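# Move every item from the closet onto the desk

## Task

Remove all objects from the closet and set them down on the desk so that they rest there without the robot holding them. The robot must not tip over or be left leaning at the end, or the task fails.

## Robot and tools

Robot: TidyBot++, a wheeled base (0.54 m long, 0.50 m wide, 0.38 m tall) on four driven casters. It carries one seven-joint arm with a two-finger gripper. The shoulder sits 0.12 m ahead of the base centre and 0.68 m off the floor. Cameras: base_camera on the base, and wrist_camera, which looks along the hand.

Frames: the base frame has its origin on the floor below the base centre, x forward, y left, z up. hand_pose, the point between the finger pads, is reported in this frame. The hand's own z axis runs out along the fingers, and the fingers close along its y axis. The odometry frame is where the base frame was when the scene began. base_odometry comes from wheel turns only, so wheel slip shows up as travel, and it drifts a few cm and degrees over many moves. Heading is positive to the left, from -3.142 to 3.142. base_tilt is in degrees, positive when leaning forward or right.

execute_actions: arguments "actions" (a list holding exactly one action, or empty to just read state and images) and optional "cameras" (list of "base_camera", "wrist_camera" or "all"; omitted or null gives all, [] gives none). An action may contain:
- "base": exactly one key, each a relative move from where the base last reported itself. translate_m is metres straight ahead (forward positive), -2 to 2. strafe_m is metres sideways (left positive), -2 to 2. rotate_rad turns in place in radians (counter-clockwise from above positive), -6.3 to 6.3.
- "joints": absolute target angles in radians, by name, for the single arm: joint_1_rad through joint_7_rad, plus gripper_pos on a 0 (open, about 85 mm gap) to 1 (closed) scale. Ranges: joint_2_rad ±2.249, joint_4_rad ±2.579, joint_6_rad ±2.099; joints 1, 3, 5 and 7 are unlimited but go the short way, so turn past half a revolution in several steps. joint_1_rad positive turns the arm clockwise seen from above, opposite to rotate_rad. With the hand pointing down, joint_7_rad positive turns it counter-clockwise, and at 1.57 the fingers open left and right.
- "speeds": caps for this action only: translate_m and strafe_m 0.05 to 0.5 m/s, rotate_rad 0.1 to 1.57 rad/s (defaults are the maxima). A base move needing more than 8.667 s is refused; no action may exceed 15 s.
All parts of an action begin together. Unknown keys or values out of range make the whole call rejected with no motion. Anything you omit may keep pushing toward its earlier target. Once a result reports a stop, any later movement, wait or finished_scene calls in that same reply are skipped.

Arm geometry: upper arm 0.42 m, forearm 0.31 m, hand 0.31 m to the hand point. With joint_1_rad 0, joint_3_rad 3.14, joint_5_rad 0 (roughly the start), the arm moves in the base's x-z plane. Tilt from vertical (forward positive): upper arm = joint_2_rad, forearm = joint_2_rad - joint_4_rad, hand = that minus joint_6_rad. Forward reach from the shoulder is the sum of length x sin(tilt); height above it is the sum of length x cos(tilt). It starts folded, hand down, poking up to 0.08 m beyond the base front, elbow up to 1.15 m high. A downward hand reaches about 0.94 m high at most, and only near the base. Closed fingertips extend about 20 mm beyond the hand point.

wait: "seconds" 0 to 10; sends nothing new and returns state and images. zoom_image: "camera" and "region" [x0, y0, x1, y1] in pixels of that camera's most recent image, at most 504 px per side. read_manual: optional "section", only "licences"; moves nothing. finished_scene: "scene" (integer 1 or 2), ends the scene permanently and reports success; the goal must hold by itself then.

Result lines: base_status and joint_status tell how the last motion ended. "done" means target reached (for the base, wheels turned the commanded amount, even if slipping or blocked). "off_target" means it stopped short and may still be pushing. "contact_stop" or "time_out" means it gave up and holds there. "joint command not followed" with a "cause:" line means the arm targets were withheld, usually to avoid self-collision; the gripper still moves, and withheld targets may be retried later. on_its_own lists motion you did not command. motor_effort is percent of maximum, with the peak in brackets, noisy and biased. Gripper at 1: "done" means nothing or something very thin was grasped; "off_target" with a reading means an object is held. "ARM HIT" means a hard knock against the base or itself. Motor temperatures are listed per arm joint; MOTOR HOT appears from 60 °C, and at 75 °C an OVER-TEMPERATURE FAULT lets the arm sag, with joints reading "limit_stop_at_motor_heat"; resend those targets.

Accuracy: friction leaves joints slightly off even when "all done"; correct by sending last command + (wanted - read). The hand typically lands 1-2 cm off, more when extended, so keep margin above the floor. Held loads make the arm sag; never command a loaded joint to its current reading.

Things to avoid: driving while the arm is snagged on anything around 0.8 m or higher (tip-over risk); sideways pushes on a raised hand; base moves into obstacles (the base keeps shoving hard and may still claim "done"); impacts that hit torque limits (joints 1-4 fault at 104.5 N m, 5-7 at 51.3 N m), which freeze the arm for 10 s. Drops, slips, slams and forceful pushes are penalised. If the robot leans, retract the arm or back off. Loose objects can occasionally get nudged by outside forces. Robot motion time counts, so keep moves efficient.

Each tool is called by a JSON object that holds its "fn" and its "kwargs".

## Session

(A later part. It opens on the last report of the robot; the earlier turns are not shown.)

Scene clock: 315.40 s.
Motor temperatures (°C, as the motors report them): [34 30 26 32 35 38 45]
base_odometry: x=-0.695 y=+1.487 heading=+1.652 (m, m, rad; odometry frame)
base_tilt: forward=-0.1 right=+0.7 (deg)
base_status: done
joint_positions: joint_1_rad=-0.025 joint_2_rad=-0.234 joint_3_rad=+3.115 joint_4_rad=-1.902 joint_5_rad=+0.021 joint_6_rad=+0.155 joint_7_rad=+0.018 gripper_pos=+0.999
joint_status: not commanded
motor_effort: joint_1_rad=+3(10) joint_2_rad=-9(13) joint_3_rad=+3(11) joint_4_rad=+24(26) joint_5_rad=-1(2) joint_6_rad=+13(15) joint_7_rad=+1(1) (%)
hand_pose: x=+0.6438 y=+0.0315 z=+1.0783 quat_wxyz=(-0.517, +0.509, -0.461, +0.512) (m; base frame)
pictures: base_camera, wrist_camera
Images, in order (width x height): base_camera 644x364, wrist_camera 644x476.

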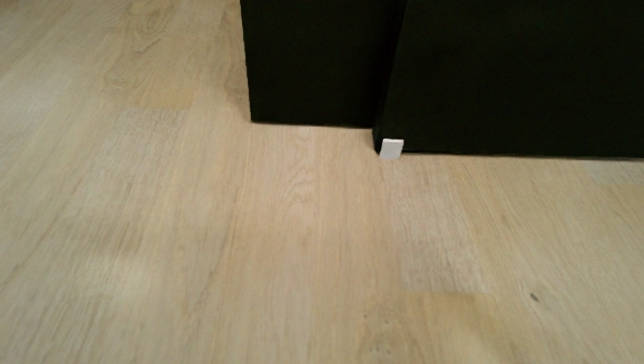

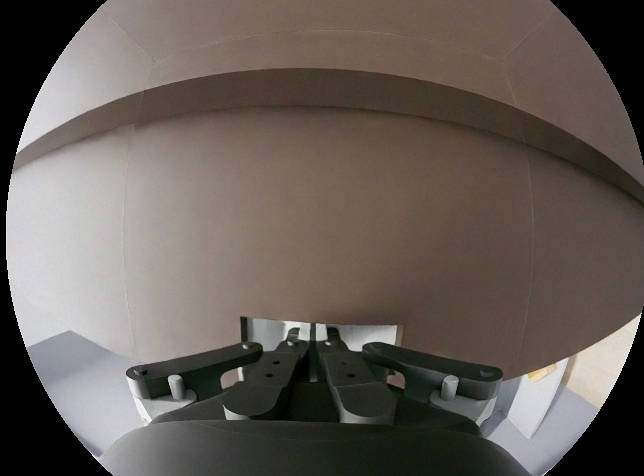

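{"fn": "execute_actions", "kwargs": {"actions": [{"base":{"strafe_m":-0.07},"speeds":{"strafe_m":0.08}}], "cameras": []}}

{"fn": "execute_actions", "kwargs": {"actions": [{"base":{"translate_m":-0.1}}], "cameras": []}}

{"fn": "execute_actions", "kwargs": {"actions": [{"base":{"strafe_m":0.3},"joints":{"joint_7_rad":1.57,"joint_6_rad":-0.2,"gripper_pos":0}}]}}

Scene clock: 322.03 s.
Motor temperatures (°C, as the motors report them): [34 30 26 32 35 38 45]
base_odometry: x=-0.626 y=+1.493 heading=+1.652 (m, m, rad; odometry frame)
base_tilt: forward=-0.1 right=+0.7 (deg)
base_status: done
joint_positions: joint_1_rad=-0.031 joint_2_rad=-0.232 joint_3_rad=+3.108 joint_4_rad=-1.900 joint_5_rad=+0.021 joint_6_rad=+0.155 joint_7_rad=+0.018 gripper_pos=+0.999
joint_status: not commanded
motor_effort: joint_1_rad=+4(10) joint_2_rad=-10(15) joint_3_rad=+4(11) joint_4_rad=+24(25) joint_5_rad=-1(2) joint_6_rad=+12(13) joint_7_rad=+1(0) (%)
hand_pose: x=+0.6442 y=+0.0389 z=+1.0785 quat_wxyz=(-0.520, +0.512, -0.457, +0.509) (m; base frame)
pictures: none
No camera images: the call's "cameras" was empty. Leave "cameras" out to get every camera's image.

Scene clock: 323.30 s.
Motor temperatures (°C, as the motors report them): [34 30 26 32 35 38 45]
base_odometry: x=-0.617 y=+1.393 heading=+1.652 (m, m, rad; odometry frame)
base_tilt: forward=-0.1 right=+0.7 (deg)
base_status: done
joint_positions: joint_1_rad=-0.015 joint_2_rad=-0.208 joint_3_rad=+3.127 joint_4_rad=-1.884 joint_5_rad=+0.021 joint_6_rad=+0.155 joint_7_rad=+0.018 gripper_pos=+0.999
joint_status: not commanded
motor_effort: joint_1_rad=+0(3) joint_2_rad=-16(19) joint_3_rad=+0(4) joint_4_rad=+19(23) joint_5_rad=-1(1) joint_6_rad=+9(12) joint_7_rad=+1(1) (%)
hand_pose: x=+0.6553 y=+0.0192 z=+1.0759 quat_wxyz=(-0.510, +0.505, -0.469, +0.515) (m; base frame)
pictures: none
No camera images: the call's "cameras" was empty. Leave "cameras" out to get every camera's image.

Scene clock: 325.20 s.
Motor temperatures (°C, as the motors report them): [34 30 26 32 35 38 45]
base_odometry: x=-0.916 y=+1.369 heading=+1.653 (m, m, rad; odometry frame)
base_tilt: forward=-0.1 right=+0.7 (deg)
base_status: done
joint_positions: joint_1_rad=-0.013 joint_2_rad=-0.208 joint_3_rad=+3.131 joint_4_rad=-1.884 joint_5_rad=+0.021 joint_6_rad=-0.164 joint_7_rad=+1.552 gripper_pos=+0.000
joint_status: all done
motor_effort: joint_1_rad=+0(2) joint_2_rad=-16(16) joint_3_rad=+1(3) joint_4_rad=+19(19) joint_5_rad=-1(1) joint_6_rad=+9(9) joint_7_rad=+1(1) (%)
hand_pose: x=+0.6446 y=+0.0134 z=+0.9775 quat_wxyz=(-0.004, +0.796, +0.010, +0.606) (m; base frame)
pictures: base_camera, wrist_camera
Images, in order (width x height): base_camera 644x364, wrist_camera 644x476.

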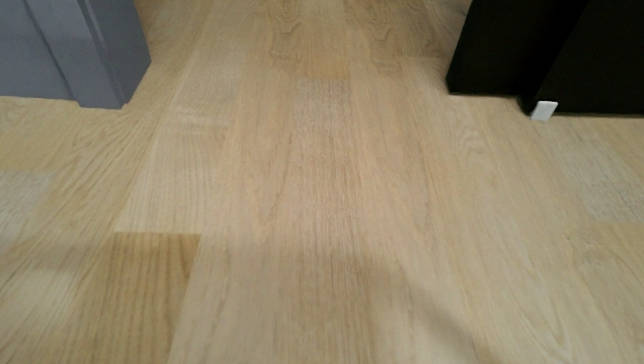

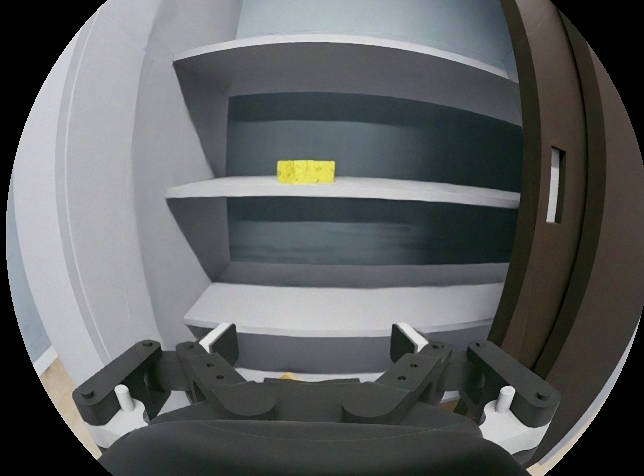

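{"fn": "execute_actions", "kwargs": {"actions": [{"base":{"translate_m":0.2},"joints":{"joint_2_rad":0.0,"joint_4_rad":-1.2,"joint_6_rad":-0.7}}], "cameras": ["wrist_camera"]}}

Scene clock: 332.00 s.
Motor temperatures (°C, as the motors report them): [34 30 26 32 35 38 45]
base_odometry: x=-0.933 y=+1.568 heading=+1.653 (m, m, rad; odometry frame)
base_tilt: forward=+0.0 right=+0.7 (deg)
base_status: done
joint_positions: joint_1_rad=-0.013 joint_2_rad=-0.027 joint_3_rad=+3.131 joint_4_rad=-1.215 joint_5_rad=+0.021 joint_6_rad=-0.658 joint_7_rad=+1.552 gripper_pos=+0.000
joint_status: all done
motor_effort: joint_1_rad=+1(1) joint_2_rad=-22(23) joint_3_rad=+0(1) joint_4_rad=+18(21) joint_5_rad=-1(1) joint_6_rad=+9(9) joint_7_rad=+1(0) (%)
hand_pose: x=+0.6985 y=+0.0114 z=+1.1353 quat_wxyz=(-0.003, +0.797, +0.005, +0.603) (m; base frame)
pictures: wrist_camera
Images, in order (width x height): wrist_camera 644x476.

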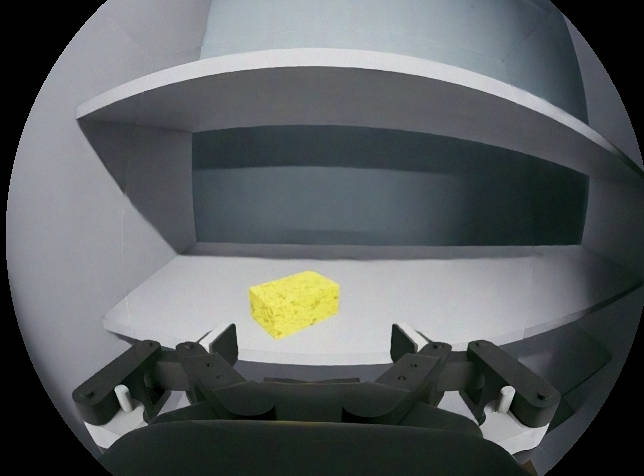

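{"fn": "execute_actions", "kwargs": {"actions": [{"base":{"strafe_m":0.246},"joints":{"joint_1_rad":0.35,"joint_2_rad":0.33,"joint_4_rad":-0.42,"joint_6_rad":-1.57,"joint_7_rad":0.75}}]}}

{"fn": "execute_actions", "kwargs": {"actions": [{"base":{"translate_m":0.09},"speeds":{"translate_m":0.1}}]}}

Scene clock: 373.33 s.
Motor temperatures (°C, as the motors report them): [34 30 26 32 35 38 45]
base_odometry: x=-1.178 y=+1.548 heading=+1.653 (m, m, rad; odometry frame)
base_tilt: forward=+0.0 right=+0.7 (deg)
base_status: done
joint_positions: joint_1_rad=+0.336 joint_2_rad=+0.304 joint_3_rad=+3.131 joint_4_rad=-0.438 joint_5_rad=+0.021 joint_6_rad=-1.531 joint_7_rad=+0.789 gripper_pos=+0.000
joint_status: all done
motor_effort: joint_1_rad=+0(2) joint_2_rad=-27(29) joint_3_rad=+0(1) joint_4_rad=+13(18) joint_5_rad=-1(0) joint_6_rad=+7(9) joint_7_rad=+0(1) (%)
hand_pose: x=+0.6624 y=-0.1903 z=+1.1141 quat_wxyz=(-0.087, +0.769, -0.481, +0.412) (m; base frame)
pictures: base_camera, wrist_camera
Images, in order (width x height): base_camera 644x364, wrist_camera 644x476.

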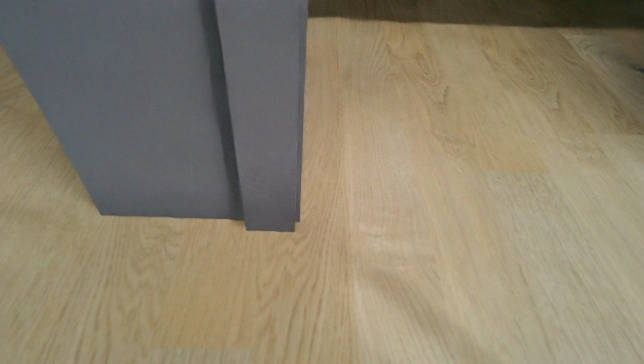

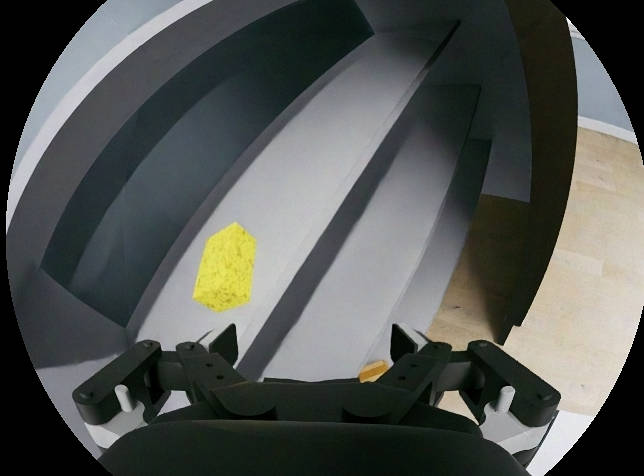

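Scene clock: 374.87 s.
Motor temperatures (°C, as the motors report them): [34 30 26 32 35 38 45]
base_odometry: x=-1.186 y=+1.638 heading=+1.653 (m, m, rad; odometry frame)
base_tilt: forward=+0.0 right=+0.7 (deg)
base_status: done
joint_positions: joint_1_rad=+0.336 joint_2_rad=+0.314 joint_3_rad=+3.131 joint_4_rad=-0.437 joint_5_rad=+0.021 joint_6_rad=-1.531 joint_7_rad=+0.789 gripper_pos=+0.000
joint_status: not commanded
motor_effort: joint_1_rad=-1(2) joint_2_rad=-28(31) joint_3_rad=+0(0) joint_4_rad=+13(14) joint_5_rad=-1(2) joint_6_rad=+7(7) joint_7_rad=+0(0) (%)
hand_pose: x=+0.6664 y=-0.1922 z=+1.1085 quat_wxyz=(-0.086, +0.771, -0.482, +0.408) (m; base frame)
pictures: base_camera, wrist_camera
Images, in order (width x height): base_camera 644x364, wrist_camera 644x476.

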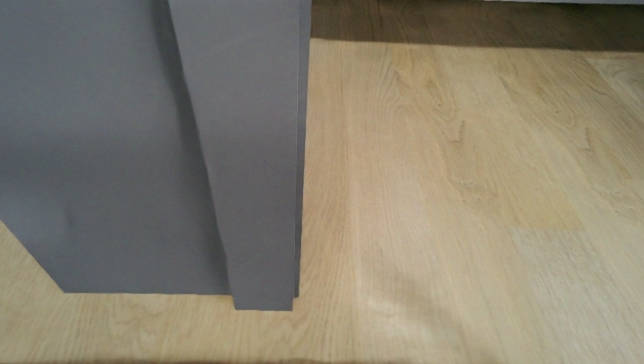

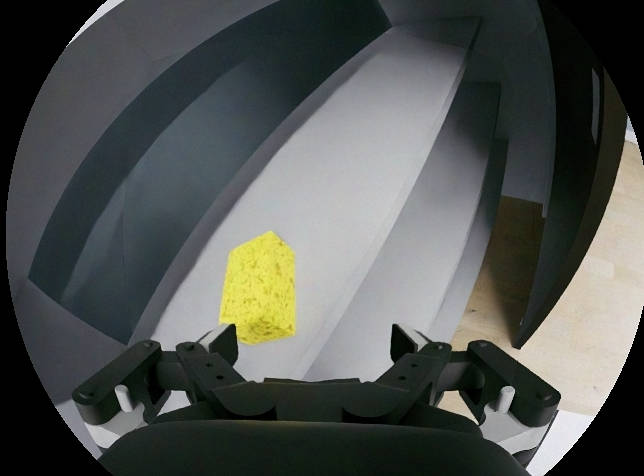

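{"fn": "execute_actions", "kwargs": {"actions": [{"base":{"translate_m":0.08},"speeds":{"translate_m":0.08}}]}}

Scene clock: 378.57 s.
Motor temperatures (°C, as the motors report them): [34 30 26 32 35 38 45]
base_odometry: x=-1.193 y=+1.718 heading=+1.654 (m, m, rad; odometry frame)
base_tilt: forward=-0.1 right=+0.7 (deg)
base_status: done
joint_positions: joint_1_rad=+0.337 joint_2_rad=+0.319 joint_3_rad=+3.131 joint_4_rad=-0.436 joint_5_rad=+0.021 joint_6_rad=-1.532 joint_7_rad=+0.789 gripper_pos=+0.000
joint_status: not commanded
motor_effort: joint_1_rad=+1(1) joint_2_rad=-29(32) joint_3_rad=+1(0) joint_4_rad=+14(14) joint_5_rad=-1(1) joint_6_rad=+7(7) joint_7_rad=+0(0) (%)
hand_pose: x=+0.6682 y=-0.1930 z=+1.1061 quat_wxyz=(-0.086, +0.771, -0.483, +0.406) (m; base frame)
pictures: base_camera, wrist_camera
Images, in order (width x height): base_camera 644x364, wrist_camera 644x476.

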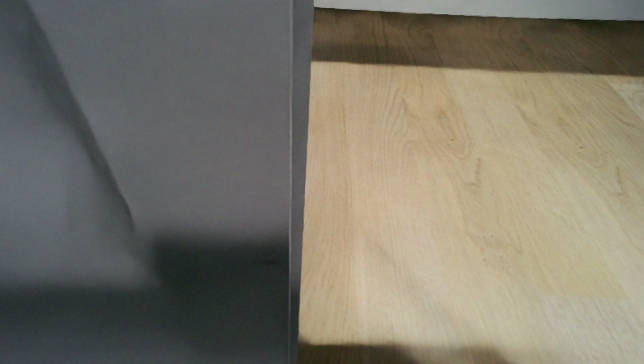

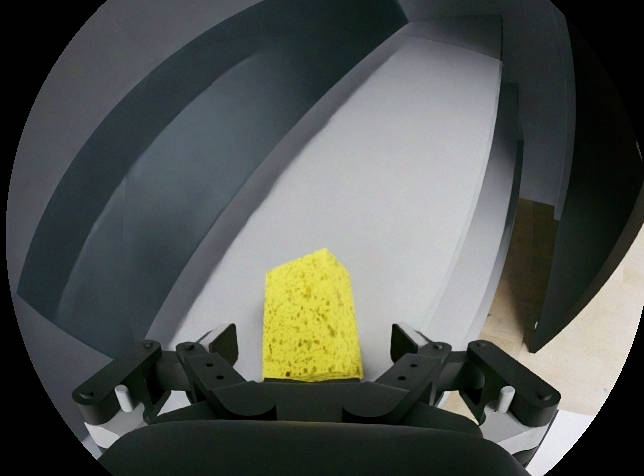

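Descend along the hand.

{"fn": "execute_actions", "kwargs": {"actions": [{"joints":{"joint_2_rad":0.43,"joint_6_rad":-1.50}}], "cameras": ["wrist_camera"]}}

{"fn": "execute_actions", "kwargs": {"actions": [{"joints":{"gripper_pos":1}}], "cameras": ["wrist_camera"]}}

Scene clock: 384.00 s.
Motor temperatures (°C, as the motors report them): [34 30 26 32 35 38 45]
base_odometry: x=-1.193 y=+1.718 heading=+1.653 (m, m, rad; odometry frame)
base_tilt: forward=-0.1 right=+0.6 (deg)
base_status: not commanded
joint_positions: joint_1_rad=+0.337 joint_2_rad=+0.408 joint_3_rad=+3.131 joint_4_rad=-0.425 joint_5_rad=+0.021 joint_6_rad=-1.525 joint_7_rad=+0.789 gripper_pos=+0.000
joint_status: all done
motor_effort: joint_1_rad=+0(3) joint_2_rad=-31(35) joint_3_rad=+0(1) joint_4_rad=+13(14) joint_5_rad=-1(0) joint_6_rad=+5(7) joint_7_rad=+0(0) (%)
hand_pose: x=+0.7032 y=-0.2053 z=+1.0588 quat_wxyz=(-0.078, +0.783, -0.490, +0.373) (m; base frame)
pictures: wrist_camera
Images, in order (width x height): wrist_camera 644x476.

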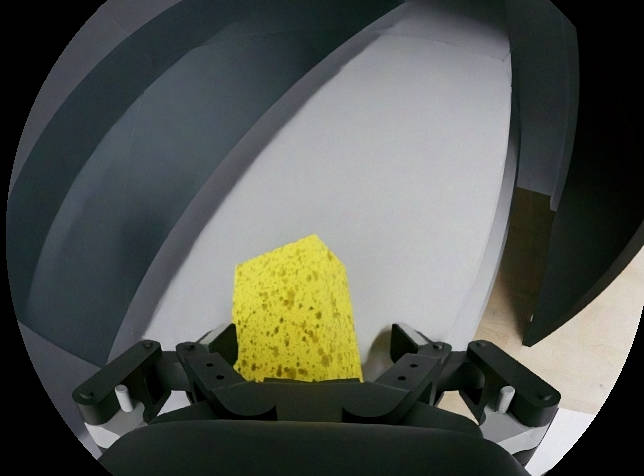

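Scene clock: 385.10 s.
Motor temperatures (°C, as the motors report them): [34 30 26 32 35 38 45]
base_odometry: x=-1.193 y=+1.718 heading=+1.653 (m, m, rad; odometry frame)
base_tilt: forward=-0.1 right=+0.6 (deg)
base_status: not commanded
joint_positions: joint_1_rad=+0.356 joint_2_rad=+0.386 joint_3_rad=+3.139 joint_4_rad=-0.403 joint_5_rad=+0.006 joint_6_rad=-1.511 joint_7_rad=+0.789 gripper_pos=+0.997
joint_status: all done
motor_effort: joint_1_rad=-2(5) joint_2_rad=-21(30) joint_3_rad=-1(3) joint_4_rad=+8(13) joint_5_rad=-4(3) joint_6_rad=+3(5) joint_7_rad=+0(1) (%)
hand_pose: x=+0.6946 y=-0.2130 z=+1.0856 quat_wxyz=(-0.085, +0.769, -0.492, +0.400) (m; base frame)
pictures: wrist_camera
Images, in order (width x height): wrist_camera 644x476.

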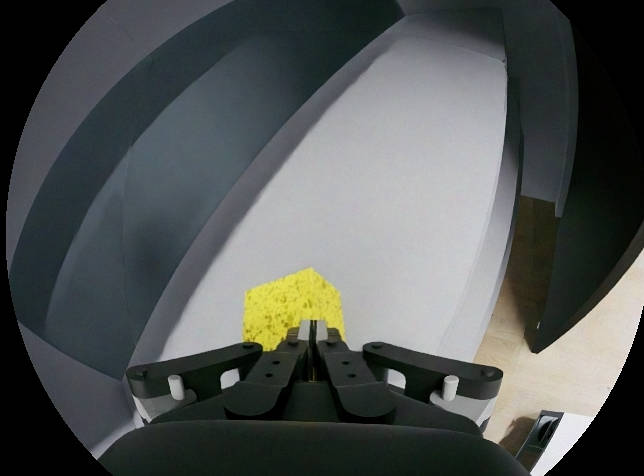

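{"fn": "execute_actions", "kwargs": {"actions": [{"joints":{"joint_2_rad":0.3,"joint_7_rad":1.57}}], "cameras": []}}

{"fn": "execute_actions", "kwargs": {"actions": [{"base":{"translate_m":-0.1}}], "cameras": ["wrist_camera"]}}

Scene clock: 395.90 s.
Motor temperatures (°C, as the motors report them): [34 30 26 32 35 38 45]
base_odometry: x=-1.193 y=+1.718 heading=+1.653 (m, m, rad; odometry frame)
base_tilt: forward=-0.1 right=+0.7 (deg)
base_status: not commanded
joint_positions: joint_1_rad=+0.356 joint_2_rad=+0.318 joint_3_rad=+3.139 joint_4_rad=-0.413 joint_5_rad=+0.006 joint_6_rad=-1.510 joint_7_rad=+1.551 gripper_pos=+0.999
joint_status: all done
motor_effort: joint_1_rad=+0(3) joint_2_rad=-28(33) joint_3_rad=+0(2) joint_4_rad=+13(14) joint_5_rad=-1(4) joint_6_rad=+7(7) joint_7_rad=+0(0) (%)
hand_pose: x=+0.6682 y=-0.2032 z=+1.1221 quat_wxyz=(+0.074, +0.884, -0.168, +0.429) (m; base frame)
pictures: none
No camera images: the call's "cameras" was empty. Leave "cameras" out to get every camera's image.

Scene clock: 397.07 s.
Motor temperatures (°C, as the motors report them): [34 30 26 32 35 38 45]
base_odometry: x=-1.185 y=+1.618 heading=+1.653 (m, m, rad; odometry frame)
base_tilt: forward=-0.1 right=+0.6 (deg)
base_status: done
joint_positions: joint_1_rad=+0.356 joint_2_rad=+0.306 joint_3_rad=+3.139 joint_4_rad=-0.413 joint_5_rad=+0.006 joint_6_rad=-1.510 joint_7_rad=+1.551 gripper_pos=+0.999
joint_status: not commanded
motor_effort: joint_1_rad=+0(2) joint_2_rad=-26(35) joint_3_rad=+0(0) joint_4_rad=+13(15) joint_5_rad=-1(0) joint_6_rad=+7(7) joint_7_rad=+0(1) (%)
hand_pose: x=+0.6629 y=-0.2012 z=+1.1295 quat_wxyz=(+0.075, +0.882, -0.168, +0.435) (m; base frame)
pictures: wrist_camera
Images, in order (width x height): wrist_camera 644x476.

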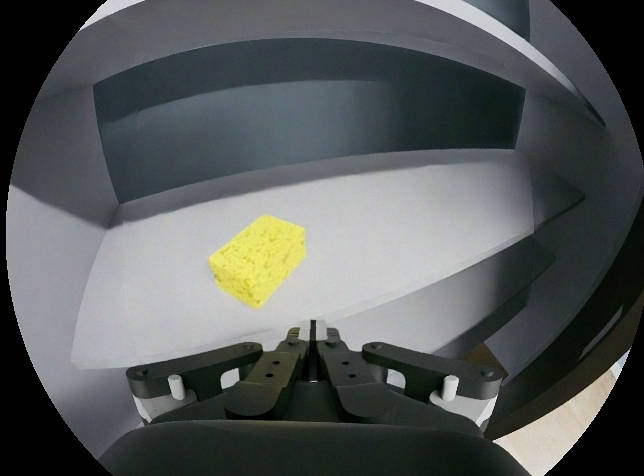

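{"fn": "execute_actions", "kwargs": {"actions": [{"base":{"translate_m":-0.08},"joints":{"joint_1_rad":0.29,"joint_2_rad":0.52,"joint_4_rad":-0.41,"joint_6_rad":-1.13}}], "cameras": ["wrist_camera"]}}

{"fn": "execute_actions", "kwargs": {"actions": [{"base":{"translate_m":0.1},"speeds":{"translate_m":0.06}}], "cameras": ["wrist_camera"]}}

Scene clock: 413.47 s.
Motor temperatures (°C, as the motors report them): [34 30 26 32 35 38 45]
base_odometry: x=-1.178 y=+1.538 heading=+1.654 (m, m, rad; odometry frame)
base_tilt: forward=+0.0 right=+0.7 (deg)
base_status: done
joint_positions: joint_1_rad=+0.307 joint_2_rad=+0.516 joint_3_rad=+3.139 joint_4_rad=-0.413 joint_5_rad=+0.006 joint_6_rad=-1.168 joint_7_rad=+1.551 gripper_pos=+0.999
joint_status: all done
motor_effort: joint_1_rad=+0(2) joint_2_rad=-39(42) joint_3_rad=+0(0) joint_4_rad=+16(17) joint_5_rad=-1(1) joint_6_rad=+8(8) joint_7_rad=+0(0) (%)
hand_pose: x=+0.8139 y=-0.2192 z=+1.0799 quat_wxyz=(+0.073, +0.855, -0.141, +0.494) (m; base frame)
pictures: wrist_camera
Images, in order (width x height): wrist_camera 644x476.

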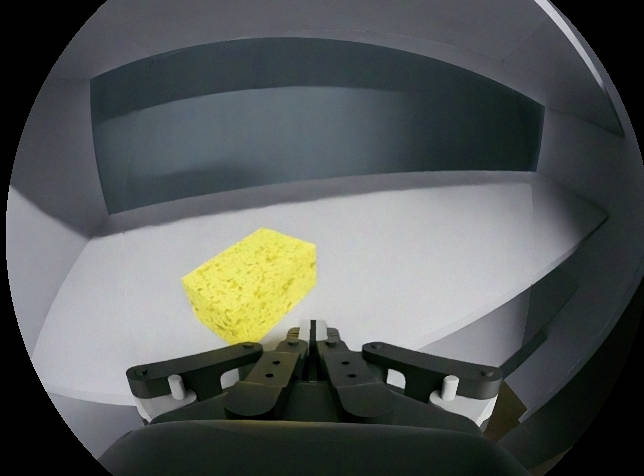

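Scene clock: 415.63 s.
Motor temperatures (°C, as the motors report them): [34 30 26 32 35 38 45]
base_odometry: x=-1.186 y=+1.638 heading=+1.655 (m, m, rad; odometry frame)
base_tilt: forward=+0.0 right=+0.7 (deg)
base_status: done
joint_positions: joint_1_rad=+0.305 joint_2_rad=+0.516 joint_3_rad=+3.139 joint_4_rad=-0.413 joint_5_rad=+0.006 joint_6_rad=-1.167 joint_7_rad=+1.551 gripper_pos=+0.999
joint_status: not commanded
motor_effort: joint_1_rad=+1(2) joint_2_rad=-39(43) joint_3_rad=+0(1) joint_4_rad=+16(17) joint_5_rad=-1(1) joint_6_rad=+8(8) joint_7_rad=+0(0) (%)
hand_pose: x=+0.8145 y=-0.2176 z=+1.0798 quat_wxyz=(+0.072, +0.855, -0.140, +0.494) (m; base frame)
pictures: wrist_camera
Images, in order (width x height): wrist_camera 644x476.

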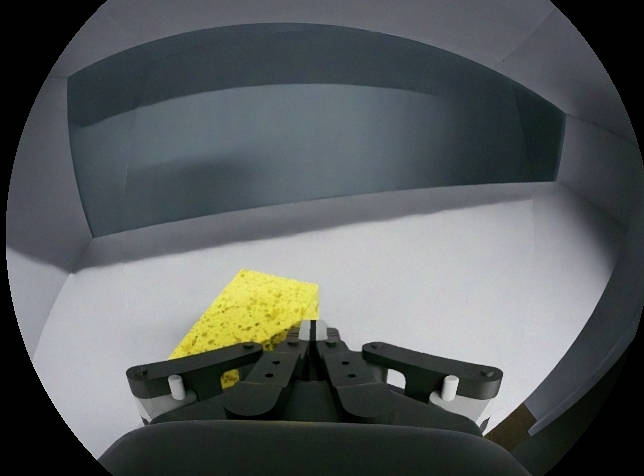

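Rotating some. A bit more, then back off.

{"fn": "execute_actions", "kwargs": {"actions": [{"base":{"translate_m":0.04},"speeds":{"translate_m":0.06}}], "cameras": []}}

{"fn": "execute_actions", "kwargs": {"actions": [{"base":{"translate_m":-0.16},"joints":{"gripper_pos":0}}], "cameras": ["wrist_camera"]}}

Scene clock: 420.53 s.
Motor temperatures (°C, as the motors report them): [34 30 26 32 35 38 45]
base_odometry: x=-1.190 y=+1.678 heading=+1.656 (m, m, rad; odometry frame)
base_tilt: forward=+0.0 right=+0.7 (deg)
base_status: done
joint_positions: joint_1_rad=+0.304 joint_2_rad=+0.516 joint_3_rad=+3.139 joint_4_rad=-0.413 joint_5_rad=+0.006 joint_6_rad=-1.167 joint_7_rad=+1.551 gripper_pos=+0.999
joint_status: not commanded
motor_effort: joint_1_rad=+1(3) joint_2_rad=-40(42) joint_3_rad=+0(1) joint_4_rad=+16(17) joint_5_rad=-1(2) joint_6_rad=+8(8) joint_7_rad=+1(1) (%)
hand_pose: x=+0.8149 y=-0.2169 z=+1.0797 quat_wxyz=(+0.072, +0.855, -0.139, +0.494) (m; base frame)
pictures: none
No camera images: the call's "cameras" was empty. Leave "cameras" out to get every camera's image.

Scene clock: 422.07 s.
Motor temperatures (°C, as the motors report them): [34 30 26 32 35 38 45]
base_odometry: x=-1.176 y=+1.518 heading=+1.657 (m, m, rad; odometry frame)
base_tilt: forward=-0.1 right=+0.7 (deg)
base_status: done
joint_positions: joint_1_rad=+0.301 joint_2_rad=+0.516 joint_3_rad=+3.139 joint_4_rad=-0.413 joint_5_rad=+0.006 joint_6_rad=-1.166 joint_7_rad=+1.551 gripper_pos=+0.000
joint_status: all done
motor_effort: joint_1_rad=+0(4) joint_2_rad=-39(44) joint_3_rad=+0(1) joint_4_rad=+16(17) joint_5_rad=-1(2) joint_6_rad=+8(8) joint_7_rad=+0(0) (%)
hand_pose: x=+0.8155 y=-0.2151 z=+1.0800 quat_wxyz=(+0.071, +0.855, -0.138, +0.494) (m; base frame)
pictures: wrist_camera
Images, in order (width x height): wrist_camera 644x476.

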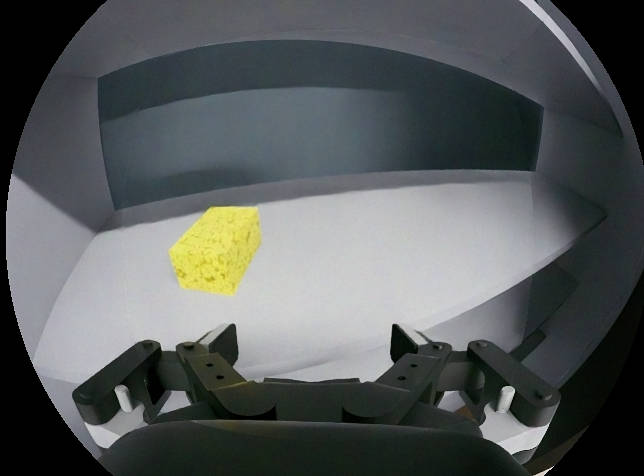

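{"fn": "execute_actions", "kwargs": {"actions": [{"base":{"strafe_m":0.065}}], "cameras": []}}

{"fn": "execute_actions", "kwargs": {"actions": [{"base":{"translate_m":0.1},"speeds":{"translate_m":0.08}}], "cameras": ["wrist_camera"]}}

Scene clock: 427.67 s.
Motor temperatures (°C, as the motors report them): [34 30 26 32 35 38 45]
base_odometry: x=-1.241 y=+1.513 heading=+1.657 (m, m, rad; odometry frame)
base_tilt: forward=-0.1 right=+0.7 (deg)
base_status: done
joint_positions: joint_1_rad=+0.289 joint_2_rad=+0.516 joint_3_rad=+3.139 joint_4_rad=-0.413 joint_5_rad=+0.006 joint_6_rad=-1.166 joint_7_rad=+1.551 gripper_pos=+0.000
joint_status: not commanded
motor_effort: joint_1_rad=+1(4) joint_2_rad=-38(40) joint_3_rad=+0(1) joint_4_rad=+15(16) joint_5_rad=-1(2) joint_6_rad=+8(8) joint_7_rad=+0(0) (%)
hand_pose: x=+0.8181 y=-0.2068 z=+1.0801 quat_wxyz=(+0.069, +0.856, -0.133, +0.495) (m; base frame)
pictures: none
No camera images: the call's "cameras" was empty. Leave "cameras" out to get every camera's image.

Scene clock: 429.37 s.
Motor temperatures (°C, as the motors report them): [34 30 26 32 35 38 45]
base_odometry: x=-1.250 y=+1.612 heading=+1.657 (m, m, rad; odometry frame)
base_tilt: forward=-0.1 right=+0.7 (deg)
base_status: done
joint_positions: joint_1_rad=+0.353 joint_2_rad=+0.507 joint_3_rad=+3.139 joint_4_rad=-0.413 joint_5_rad=+0.006 joint_6_rad=-1.166 joint_7_rad=+1.551 gripper_pos=+0.000
joint_status: not commanded
motor_effort: joint_1_rad=-12(17) joint_2_rad=-33(40) joint_3_rad=-2(2) joint_4_rad=+15(16) joint_5_rad=-1(0) joint_6_rad=+8(8) joint_7_rad=+1(0) (%)
hand_pose: x=+0.8000 y=-0.2499 z=+1.0867 quat_wxyz=(+0.085, +0.849, -0.160, +0.496) (m; base frame)
pictures: wrist_camera
Images, in order (width x height): wrist_camera 644x476.

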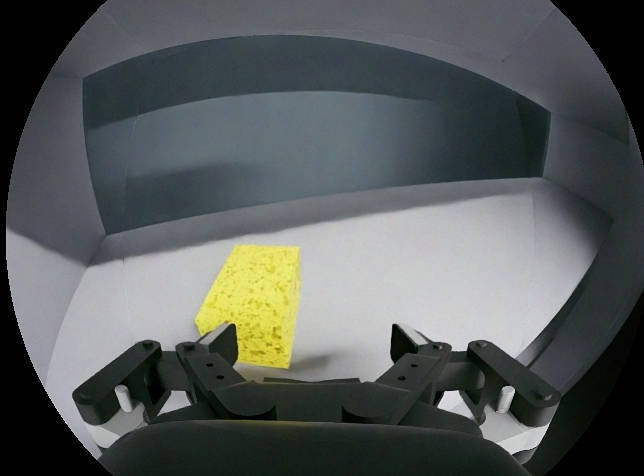

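{"fn": "execute_actions", "kwargs": {"actions": [{"base":{"translate_m":-0.12}}], "cameras": []}}

{"fn": "execute_actions", "kwargs": {"actions": [{"base":{"strafe_m":-0.12},"joints":{"joint_1_rad":0.11}}], "cameras": ["wrist_camera"]}}

{"fn": "execute_actions", "kwargs": {"actions": [{"base":{"translate_m":0.08},"speeds":{"translate_m":0.08}}], "cameras": ["wrist_camera"]}}

Scene clock: 437.43 s.
Motor temperatures (°C, as the motors report them): [34 30 26 32 35 38 45]
base_odometry: x=-1.239 y=+1.493 heading=+1.657 (m, m, rad; odometry frame)
base_tilt: forward=-0.1 right=+0.6 (deg)
base_status: done
joint_positions: joint_1_rad=+0.290 joint_2_rad=+0.518 joint_3_rad=+3.139 joint_4_rad=-0.413 joint_5_rad=+0.006 joint_6_rad=-1.165 joint_7_rad=+1.551 gripper_pos=+0.000
joint_status: not commanded
motor_effort: joint_1_rad=+0(13) joint_2_rad=-41(43) joint_3_rad=+0(2) joint_4_rad=+16(17) joint_5_rad=-1(2) joint_6_rad=+8(8) joint_7_rad=+0(0) (%)
hand_pose: x=+0.8184 y=-0.2078 z=+1.0792 quat_wxyz=(+0.069, +0.856, -0.133, +0.495) (m; base frame)
pictures: none
No camera images: the call's "cameras" was empty. Leave "cameras" out to get every camera's image.

Scene clock: 438.90 s.
Motor temperatures (°C, as the motors report them): [34 30 26 32 35 38 45]
base_odometry: x=-1.120 y=+1.503 heading=+1.657 (m, m, rad; odometry frame)
base_tilt: forward=-0.1 right=+0.7 (deg)
base_status: done
joint_positions: joint_1_rad=+0.122 joint_2_rad=+0.518 joint_3_rad=+3.139 joint_4_rad=-0.413 joint_5_rad=+0.006 joint_6_rad=-1.165 joint_7_rad=+1.551 gripper_pos=+0.000
joint_status: all done
motor_effort: joint_1_rad=+0(2) joint_2_rad=-39(40) joint_3_rad=+0(1) joint_4_rad=+16(17) joint_5_rad=-1(0) joint_6_rad=+8(8) joint_7_rad=+0(0) (%)
hand_pose: x=+0.8434 y=-0.0878 z=+1.0792 quat_wxyz=(+0.027, +0.864, -0.061, +0.499) (m; base frame)
pictures: wrist_camera
Images, in order (width x height): wrist_camera 644x476.

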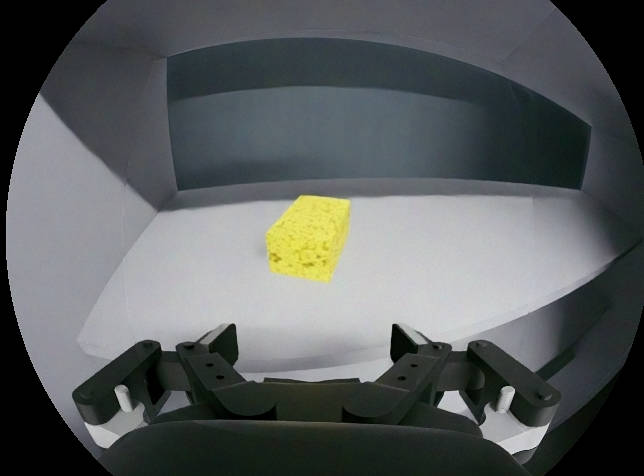

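Scene clock: 440.43 s.
Motor temperatures (°C, as the motors report them): [34 30 26 32 35 38 45]
base_odometry: x=-1.126 y=+1.583 heading=+1.657 (m, m, rad; odometry frame)
base_tilt: forward=-0.1 right=+0.7 (deg)
base_status: done
joint_positions: joint_1_rad=+0.122 joint_2_rad=+0.518 joint_3_rad=+3.139 joint_4_rad=-0.413 joint_5_rad=+0.006 joint_6_rad=-1.165 joint_7_rad=+1.551 gripper_pos=+0.000
joint_status: not commanded
motor_effort: joint_1_rad=-1(0) joint_2_rad=-39(43) joint_3_rad=+0(0) joint_4_rad=+16(17) joint_5_rad=-1(1) joint_6_rad=+8(8) joint_7_rad=+0(0) (%)
hand_pose: x=+0.8435 y=-0.0879 z=+1.0789 quat_wxyz=(+0.027, +0.864, -0.061, +0.498) (m; base frame)
pictures: wrist_camera
Images, in order (width x height): wrist_camera 644x476.

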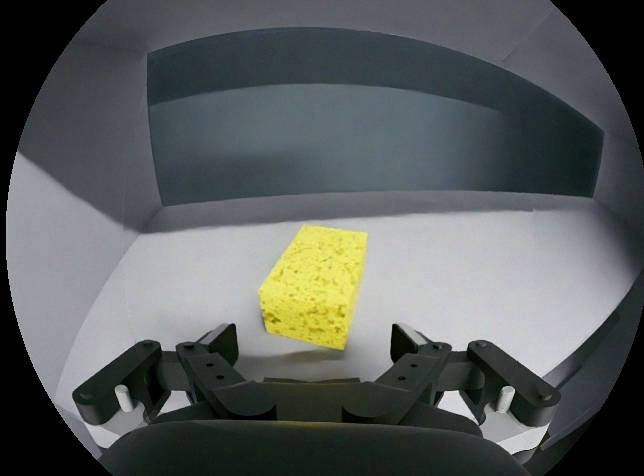

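{"fn": "execute_actions", "kwargs": {"actions": [{"base":{"translate_m":0.075},"speeds":{"translate_m":0.06},"joints":{"joint_2_rad":0.56}}], "cameras": ["wrist_camera"]}}

{"fn": "execute_actions", "kwargs": {"actions": [{"joints":{"gripper_pos":1}}], "cameras": ["wrist_camera"]}}

Scene clock: 446.10 s.
Motor temperatures (°C, as the motors report them): [34 30 26 32 35 38 45]
base_odometry: x=-1.133 y=+1.658 heading=+1.656 (m, m, rad; odometry frame)
base_tilt: forward=+0.0 right=+0.6 (deg)
base_status: done
joint_positions: joint_1_rad=+0.122 joint_2_rad=+0.546 joint_3_rad=+3.139 joint_4_rad=-0.413 joint_5_rad=+0.006 joint_6_rad=-1.165 joint_7_rad=+1.551 gripper_pos=+0.000
joint_status: all done
motor_effort: joint_1_rad=+0(1) joint_2_rad=-39(42) joint_3_rad=+0(1) joint_4_rad=+16(16) joint_5_rad=-1(2) joint_6_rad=+8(8) joint_7_rad=+0(1) (%)
hand_pose: x=+0.8542 y=-0.0892 z=+1.0586 quat_wxyz=(+0.026, +0.871, -0.062, +0.486) (m; base frame)
pictures: wrist_camera
Images, in order (width x height): wrist_camera 644x476.

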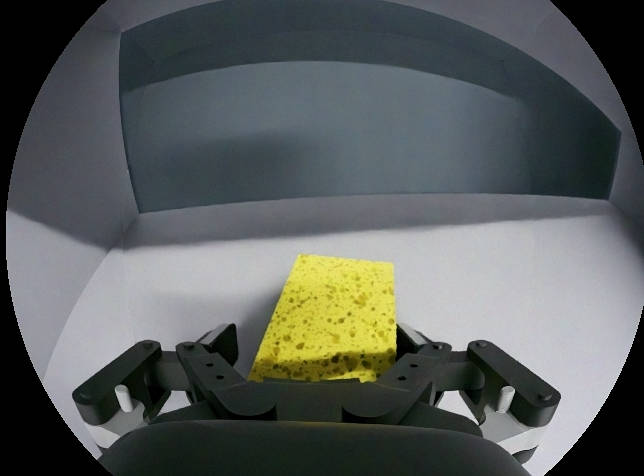

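Scene clock: 447.20 s.
Motor temperatures (°C, as the motors report them): [34 30 26 32 35 38 45]
base_odometry: x=-1.133 y=+1.658 heading=+1.656 (m, m, rad; odometry frame)
base_tilt: forward=+0.0 right=+0.6 (deg)
base_status: not commanded
joint_positions: joint_1_rad=+0.122 joint_2_rad=+0.546 joint_3_rad=+3.139 joint_4_rad=-0.412 joint_5_rad=+0.006 joint_6_rad=-1.163 joint_7_rad=+1.551 gripper_pos=+0.360
joint_status: gripper_pos off_target (ended at +0.360, target +1.000)
motor_effort: joint_1_rad=+1(0) joint_2_rad=-37(39) joint_3_rad=+0(0) joint_4_rad=+15(16) joint_5_rad=-1(1) joint_6_rad=+7(7) joint_7_rad=+0(0) (%)
hand_pose: x=+0.8545 y=-0.0892 z=+1.0594 quat_wxyz=(+0.026, +0.870, -0.062, +0.488) (m; base frame)
pictures: wrist_camera
Images, in order (width x height): wrist_camera 644x476.

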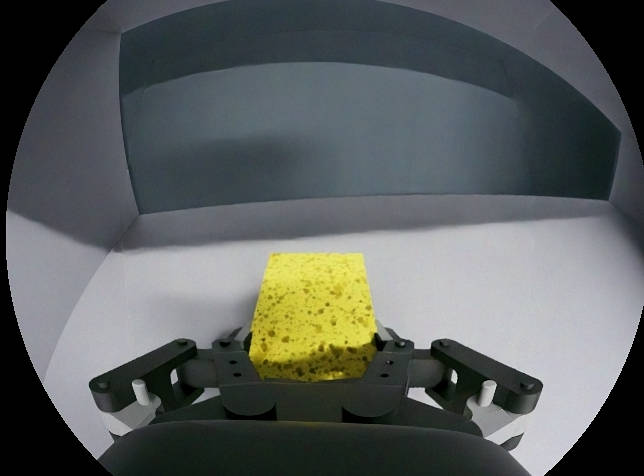

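{"fn": "execute_actions", "kwargs": {"actions": [{"joints":{"joint_2_rad":0.49}}], "cameras": []}}

{"fn": "execute_actions", "kwargs": {"actions": [{"base":{"translate_m":-0.6}}], "cameras": []}}

{"fn": "execute_actions", "kwargs": {"actions": [{"base":{"rotate_rad":3.14}}], "cameras": []}}

{"fn": "execute_actions", "kwargs": {"actions": [{"base":{"strafe_m":1.2}}], "cameras": []}}

{"fn": "execute_actions", "kwargs": {"actions": [{"base":{"translate_m":1.55}}], "cameras": ["wrist_camera"]}}

{"fn": "execute_actions", "kwargs": {"actions": [{"joints":{"joint_2_rad":0.66,"joint_6_rad":-1.03}}], "cameras": ["wrist_camera"]}}

Scene clock: 457.67 s.
Motor temperatures (°C, as the motors report them): [34 31 26 32 35 38 45]
base_odometry: x=-1.133 y=+1.658 heading=+1.656 (m, m, rad; odometry frame)
base_tilt: forward=-0.1 right=+0.7 (deg)
base_status: not commanded
joint_positions: joint_1_rad=+0.122 joint_2_rad=+0.512 joint_3_rad=+3.139 joint_4_rad=-0.412 joint_5_rad=+0.006 joint_6_rad=-1.163 joint_7_rad=+1.551 gripper_pos=+0.360
joint_status: all done
motor_effort: joint_1_rad=+0(0) joint_2_rad=-38(42) joint_3_rad=+0(0) joint_4_rad=+16(17) joint_5_rad=-1(1) joint_6_rad=+8(8) joint_7_rad=-1(0) (%)
hand_pose: x=+0.8412 y=-0.0876 z=+1.0846 quat_wxyz=(+0.027, +0.862, -0.061, +0.502) (m; base frame)
pictures: none
No camera images: the call's "cameras" was empty. Leave "cameras" out to get every camera's image.

Scene clock: 460.33 s.
Motor temperatures (°C, as the motors report them): [34 31 26 32 35 38 45]
base_odometry: x=-1.081 y=+1.060 heading=+1.657 (m, m, rad; odometry frame)
base_tilt: forward=-0.1 right=+0.7 (deg)
base_status: done
joint_positions: joint_1_rad=+0.119 joint_2_rad=+0.499 joint_3_rad=+3.139 joint_4_rad=-0.412 joint_5_rad=+0.006 joint_6_rad=-1.163 joint_7_rad=+1.551 gripper_pos=+0.360
joint_status: not commanded
motor_effort: joint_1_rad=+1(3) joint_2_rad=-37(45) joint_3_rad=+1(0) joint_4_rad=+16(18) joint_5_rad=-1(0) joint_6_rad=+8(9) joint_7_rad=+1(1) (%)
hand_pose: x=+0.8365 y=-0.0846 z=+1.0936 quat_wxyz=(+0.027, +0.859, -0.059, +0.508) (m; base frame)
pictures: none
No camera images: the call's "cameras" was empty. Leave "cameras" out to get every camera's image.

Scene clock: 463.83 s.
Motor temperatures (°C, as the motors report them): [34 31 26 32 35 38 45]
base_odometry: x=-1.081 y=+1.060 heading=-1.486 (m, m, rad; odometry frame)
base_tilt: forward=-0.1 right=+0.7 (deg)
base_status: done
joint_positions: joint_1_rad=+0.105 joint_2_rad=+0.500 joint_3_rad=+3.139 joint_4_rad=-0.412 joint_5_rad=+0.006 joint_6_rad=-1.163 joint_7_rad=+1.551 gripper_pos=+0.360
joint_status: not commanded
motor_effort: joint_1_rad=+0(5) joint_2_rad=-38(45) joint_3_rad=+0(2) joint_4_rad=+16(17) joint_5_rad=-1(0) joint_6_rad=+8(8) joint_7_rad=+0(0) (%)
hand_pose: x=+0.8379 y=-0.0749 z=+1.0931 quat_wxyz=(+0.023, +0.860, -0.054, +0.508) (m; base frame)
pictures: none
No camera images: the call's "cameras" was empty. Leave "cameras" out to get every camera's image.

Scene clock: 467.60 s.
Motor temperatures (°C, as the motors report them): [34 31 26 32 35 38 45]
base_odometry: x=+0.115 y=+1.162 heading=-1.486 (m, m, rad; odometry frame)
base_tilt: forward=-0.1 right=+0.6 (deg)
base_status: done
joint_positions: joint_1_rad=+0.107 joint_2_rad=+0.500 joint_3_rad=+3.139 joint_4_rad=-0.412 joint_5_rad=+0.006 joint_6_rad=-1.163 joint_7_rad=+1.551 gripper_pos=+0.360
joint_status: not commanded
motor_effort: joint_1_rad=+1(3) joint_2_rad=-38(40) joint_3_rad=+0(1) joint_4_rad=+16(16) joint_5_rad=-1(0) joint_6_rad=+8(8) joint_7_rad=+1(0) (%)
hand_pose: x=+0.8377 y=-0.0764 z=+1.0931 quat_wxyz=(+0.024, +0.859, -0.054, +0.508) (m; base frame)
pictures: none
No camera images: the call's "cameras" was empty. Leave "cameras" out to get every camera's image.

Scene clock: 472.07 s.
Motor temperatures (°C, as the motors report them): [34 31 26 32 35 38 45]
base_odometry: x=+0.247 y=-0.382 heading=-1.486 (m, m, rad; odometry frame)
base_tilt: forward=+0.0 right=+0.6 (deg)
base_status: done
joint_positions: joint_1_rad=+0.107 joint_2_rad=+0.499 joint_3_rad=+3.139 joint_4_rad=-0.412 joint_5_rad=+0.006 joint_6_rad=-1.163 joint_7_rad=+1.551 gripper_pos=+0.360
joint_status: not commanded
motor_effort: joint_1_rad=+0(1) joint_2_rad=-39(43) joint_3_rad=+0(1) joint_4_rad=+16(17) joint_5_rad=-1(1) joint_6_rad=+8(9) joint_7_rad=+0(1) (%)
hand_pose: x=+0.8373 y=-0.0763 z=+1.0940 quat_wxyz=(+0.024, +0.859, -0.054, +0.508) (m; base frame)
pictures: wrist_camera
Images, in order (width x height): wrist_camera 644x476.

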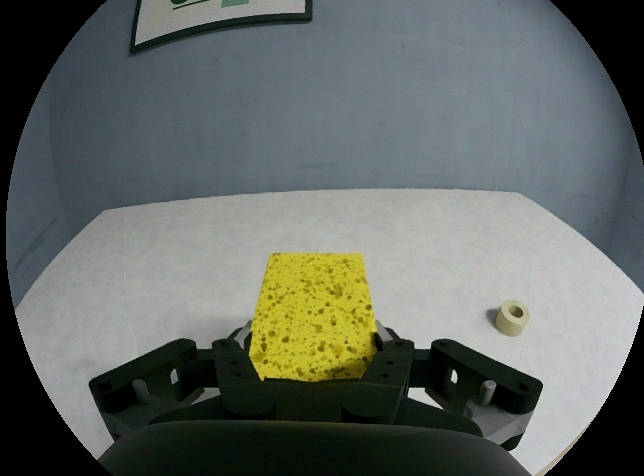

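Scene clock: 473.30 s.
Motor temperatures (°C, as the motors report them): [34 31 26 32 35 38 45]
base_odometry: x=+0.247 y=-0.382 heading=-1.486 (m, m, rad; odometry frame)
base_tilt: forward=+0.0 right=+0.7 (deg)
base_status: not commanded
joint_positions: joint_1_rad=+0.107 joint_2_rad=+0.661 joint_3_rad=+3.139 joint_4_rad=-0.412 joint_5_rad=+0.006 joint_6_rad=-1.065 joint_7_rad=+1.551 gripper_pos=+0.360
joint_status: all done
motor_effort: joint_1_rad=+0(0) joint_2_rad=-46(50) joint_3_rad=+0(0) joint_4_rad=+17(19) joint_5_rad=-1(1) joint_6_rad=+8(8) joint_7_rad=+0(0) (%)
hand_pose: x=+0.9117 y=-0.0843 z=+0.9965 quat_wxyz=(+0.022, +0.875, -0.055, +0.480) (m; base frame)
pictures: wrist_camera
Images, in order (width x height): wrist_camera 644x476.

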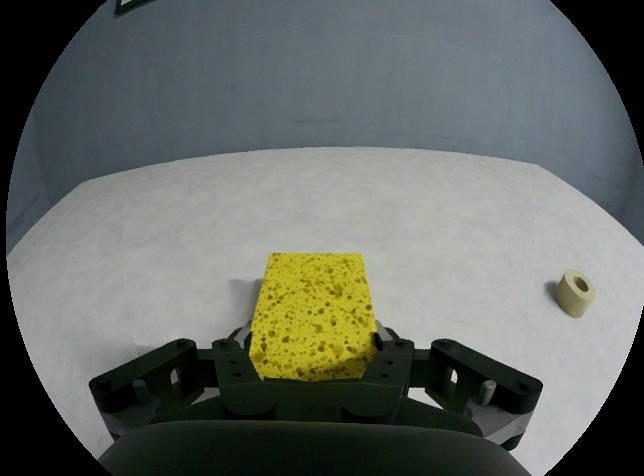

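{"fn": "execute_actions", "kwargs": {"actions": [{"joints":{"joint_2_rad":0.70,"joint_6_rad":-1.0}}], "cameras": []}}

{"fn": "execute_actions", "kwargs": {"actions": [{"joints":{"gripper_pos":0}}], "cameras": []}}

{"fn": "execute_actions", "kwargs": {"actions": [{"base":{"translate_m":-0.3},"joints":{"joint_2_rad":0.62}}], "cameras": ["wrist_camera"]}}

{"fn": "execute_actions", "kwargs": {"actions": [{"base":{"rotate_rad":3.10},"joints":{"joint_1_rad":-0.02,"joint_2_rad":1.09,"joint_4_rad":-1.93,"joint_6_rad":1.19}}], "cameras": []}}

{"fn": "execute_actions", "kwargs": {"actions": [{"base":{"strafe_m":1.0}}], "cameras": []}}

{"fn": "execute_actions", "kwargs": {"actions": [{"base":{"translate_m":1.55}}]}}

Scene clock: 484.63 s.
Motor temperatures (°C, as the motors report them): [34 31 26 32 35 38 45]
base_odometry: x=+0.247 y=-0.382 heading=-1.486 (m, m, rad; odometry frame)
base_tilt: forward=-0.1 right=+0.7 (deg)
base_status: not commanded
joint_positions: joint_1_rad=+0.107 joint_2_rad=+0.673 joint_3_rad=+3.139 joint_4_rad=-0.412 joint_5_rad=+0.006 joint_6_rad=-1.037 joint_7_rad=+1.551 gripper_pos=+0.360
joint_status: all done
motor_effort: joint_1_rad=+0(1) joint_2_rad=-45(45) joint_3_rad=+0(0) joint_4_rad=+17(17) joint_5_rad=-1(1) joint_6_rad=+7(8) joint_7_rad=-1(0) (%)
hand_pose: x=+0.9201 y=-0.0851 z=+0.9946 quat_wxyz=(+0.023, +0.871, -0.055, +0.488) (m; base frame)
pictures: none
No camera images: the call's "cameras" was empty. Leave "cameras" out to get every camera's image.

Scene clock: 485.73 s.
Motor temperatures (°C, as the motors report them): [34 31 26 32 35 38 45]
base_odometry: x=+0.247 y=-0.382 heading=-1.486 (m, m, rad; odometry frame)
base_tilt: forward=-0.1 right=+0.7 (deg)
base_status: not commanded
joint_positions: joint_1_rad=+0.107 joint_2_rad=+0.673 joint_3_rad=+3.139 joint_4_rad=-0.412 joint_5_rad=+0.006 joint_6_rad=-1.037 joint_7_rad=+1.551 gripper_pos=+0.000
joint_status: all done
motor_effort: joint_1_rad=+0(0) joint_2_rad=-45(46) joint_3_rad=+0(0) joint_4_rad=+17(17) joint_5_rad=-1(1) joint_6_rad=+8(8) joint_7_rad=+0(0) (%)
hand_pose: x=+0.9201 y=-0.0852 z=+0.9945 quat_wxyz=(+0.023, +0.871, -0.055, +0.488) (m; base frame)
pictures: none
No camera images: the call's "cameras" was empty. Leave "cameras" out to get every camera's image.

Scene clock: 487.73 s.
Motor temperatures (°C, as the motors report them): [34 31 26 32 35 38 45]
base_odometry: x=+0.221 y=-0.083 heading=-1.485 (m, m, rad; odometry frame)
base_tilt: forward=-0.1 right=+0.7 (deg)
base_status: done
joint_positions: joint_1_rad=+0.108 joint_2_rad=+0.628 joint_3_rad=+3.139 joint_4_rad=-0.412 joint_5_rad=+0.006 joint_6_rad=-1.036 joint_7_rad=+1.551 gripper_pos=+0.000
joint_status: all done
motor_effort: joint_1_rad=+1(5) joint_2_rad=-42(51) joint_3_rad=+0(1) joint_4_rad=+16(18) joint_5_rad=-1(2) joint_6_rad=+8(8) joint_7_rad=+0(0) (%)
hand_pose: x=+0.9053 y=-0.0839 z=+1.0309 quat_wxyz=(+0.024, +0.860, -0.054, +0.508) (m; base frame)
pictures: wrist_camera
Images, in order (width x height): wrist_camera 644x476.

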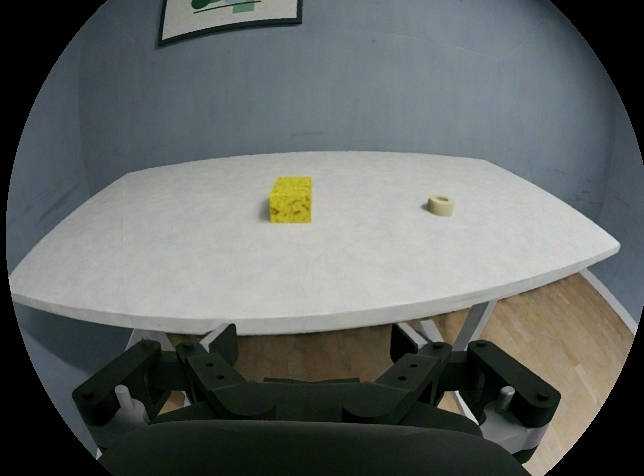

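Scene clock: 499.50 s.
Motor temperatures (°C, as the motors report them): [34 31 26 32 35 38 45]
TORQUE FAULT: joint_5_rad reached its torque limit (51.3 N m). The arm stopped for 10 seconds, dropped its targets and accepts commands again. The stop added 8.4 s to the call and to motion_time.
base_odometry: x=+0.221 y=-0.083 heading=+1.615 (m, m, rad; odometry frame)
base_tilt: forward=+0.0 right=+0.7 (deg)
base_status: done
joint_positions: joint_1_rad=+0.210 joint_2_rad=+0.959 joint_3_rad=+3.265 joint_4_rad=-1.547 joint_5_rad=-0.027 joint_6_rad=+0.411 joint_7_rad=+1.553 gripper_pos=+0.000
joint_status: joint_1_rad torque_fault (moved +0.102 of -0.128); joint_2_rad torque_fault (moved +0.331 of +0.462); joint_4_rad torque_fault (moved -1.135 of -1.518); joint_6_rad torque_fault (moved +1.446 of +2.226)
motor_effort: joint_1_rad=+0(101) joint_2_rad=-47(62) joint_3_rad=+2(96) joint_4_rad=+12(53) joint_5_rad=-1(43) joint_6_rad=+8(44) joint_7_rad=+1(4) (%)
hand_pose: x=+0.8844 y=-0.2402 z=+0.5172 quat_wxyz=(+0.107, +0.856, -0.117, +0.491) (m; base frame)
pictures: none
No camera images: the call's "cameras" was empty. Leave "cameras" out to get every camera's image.

not run: a stop came earlier in this reply.

not run: a stop came earlier in this reply.


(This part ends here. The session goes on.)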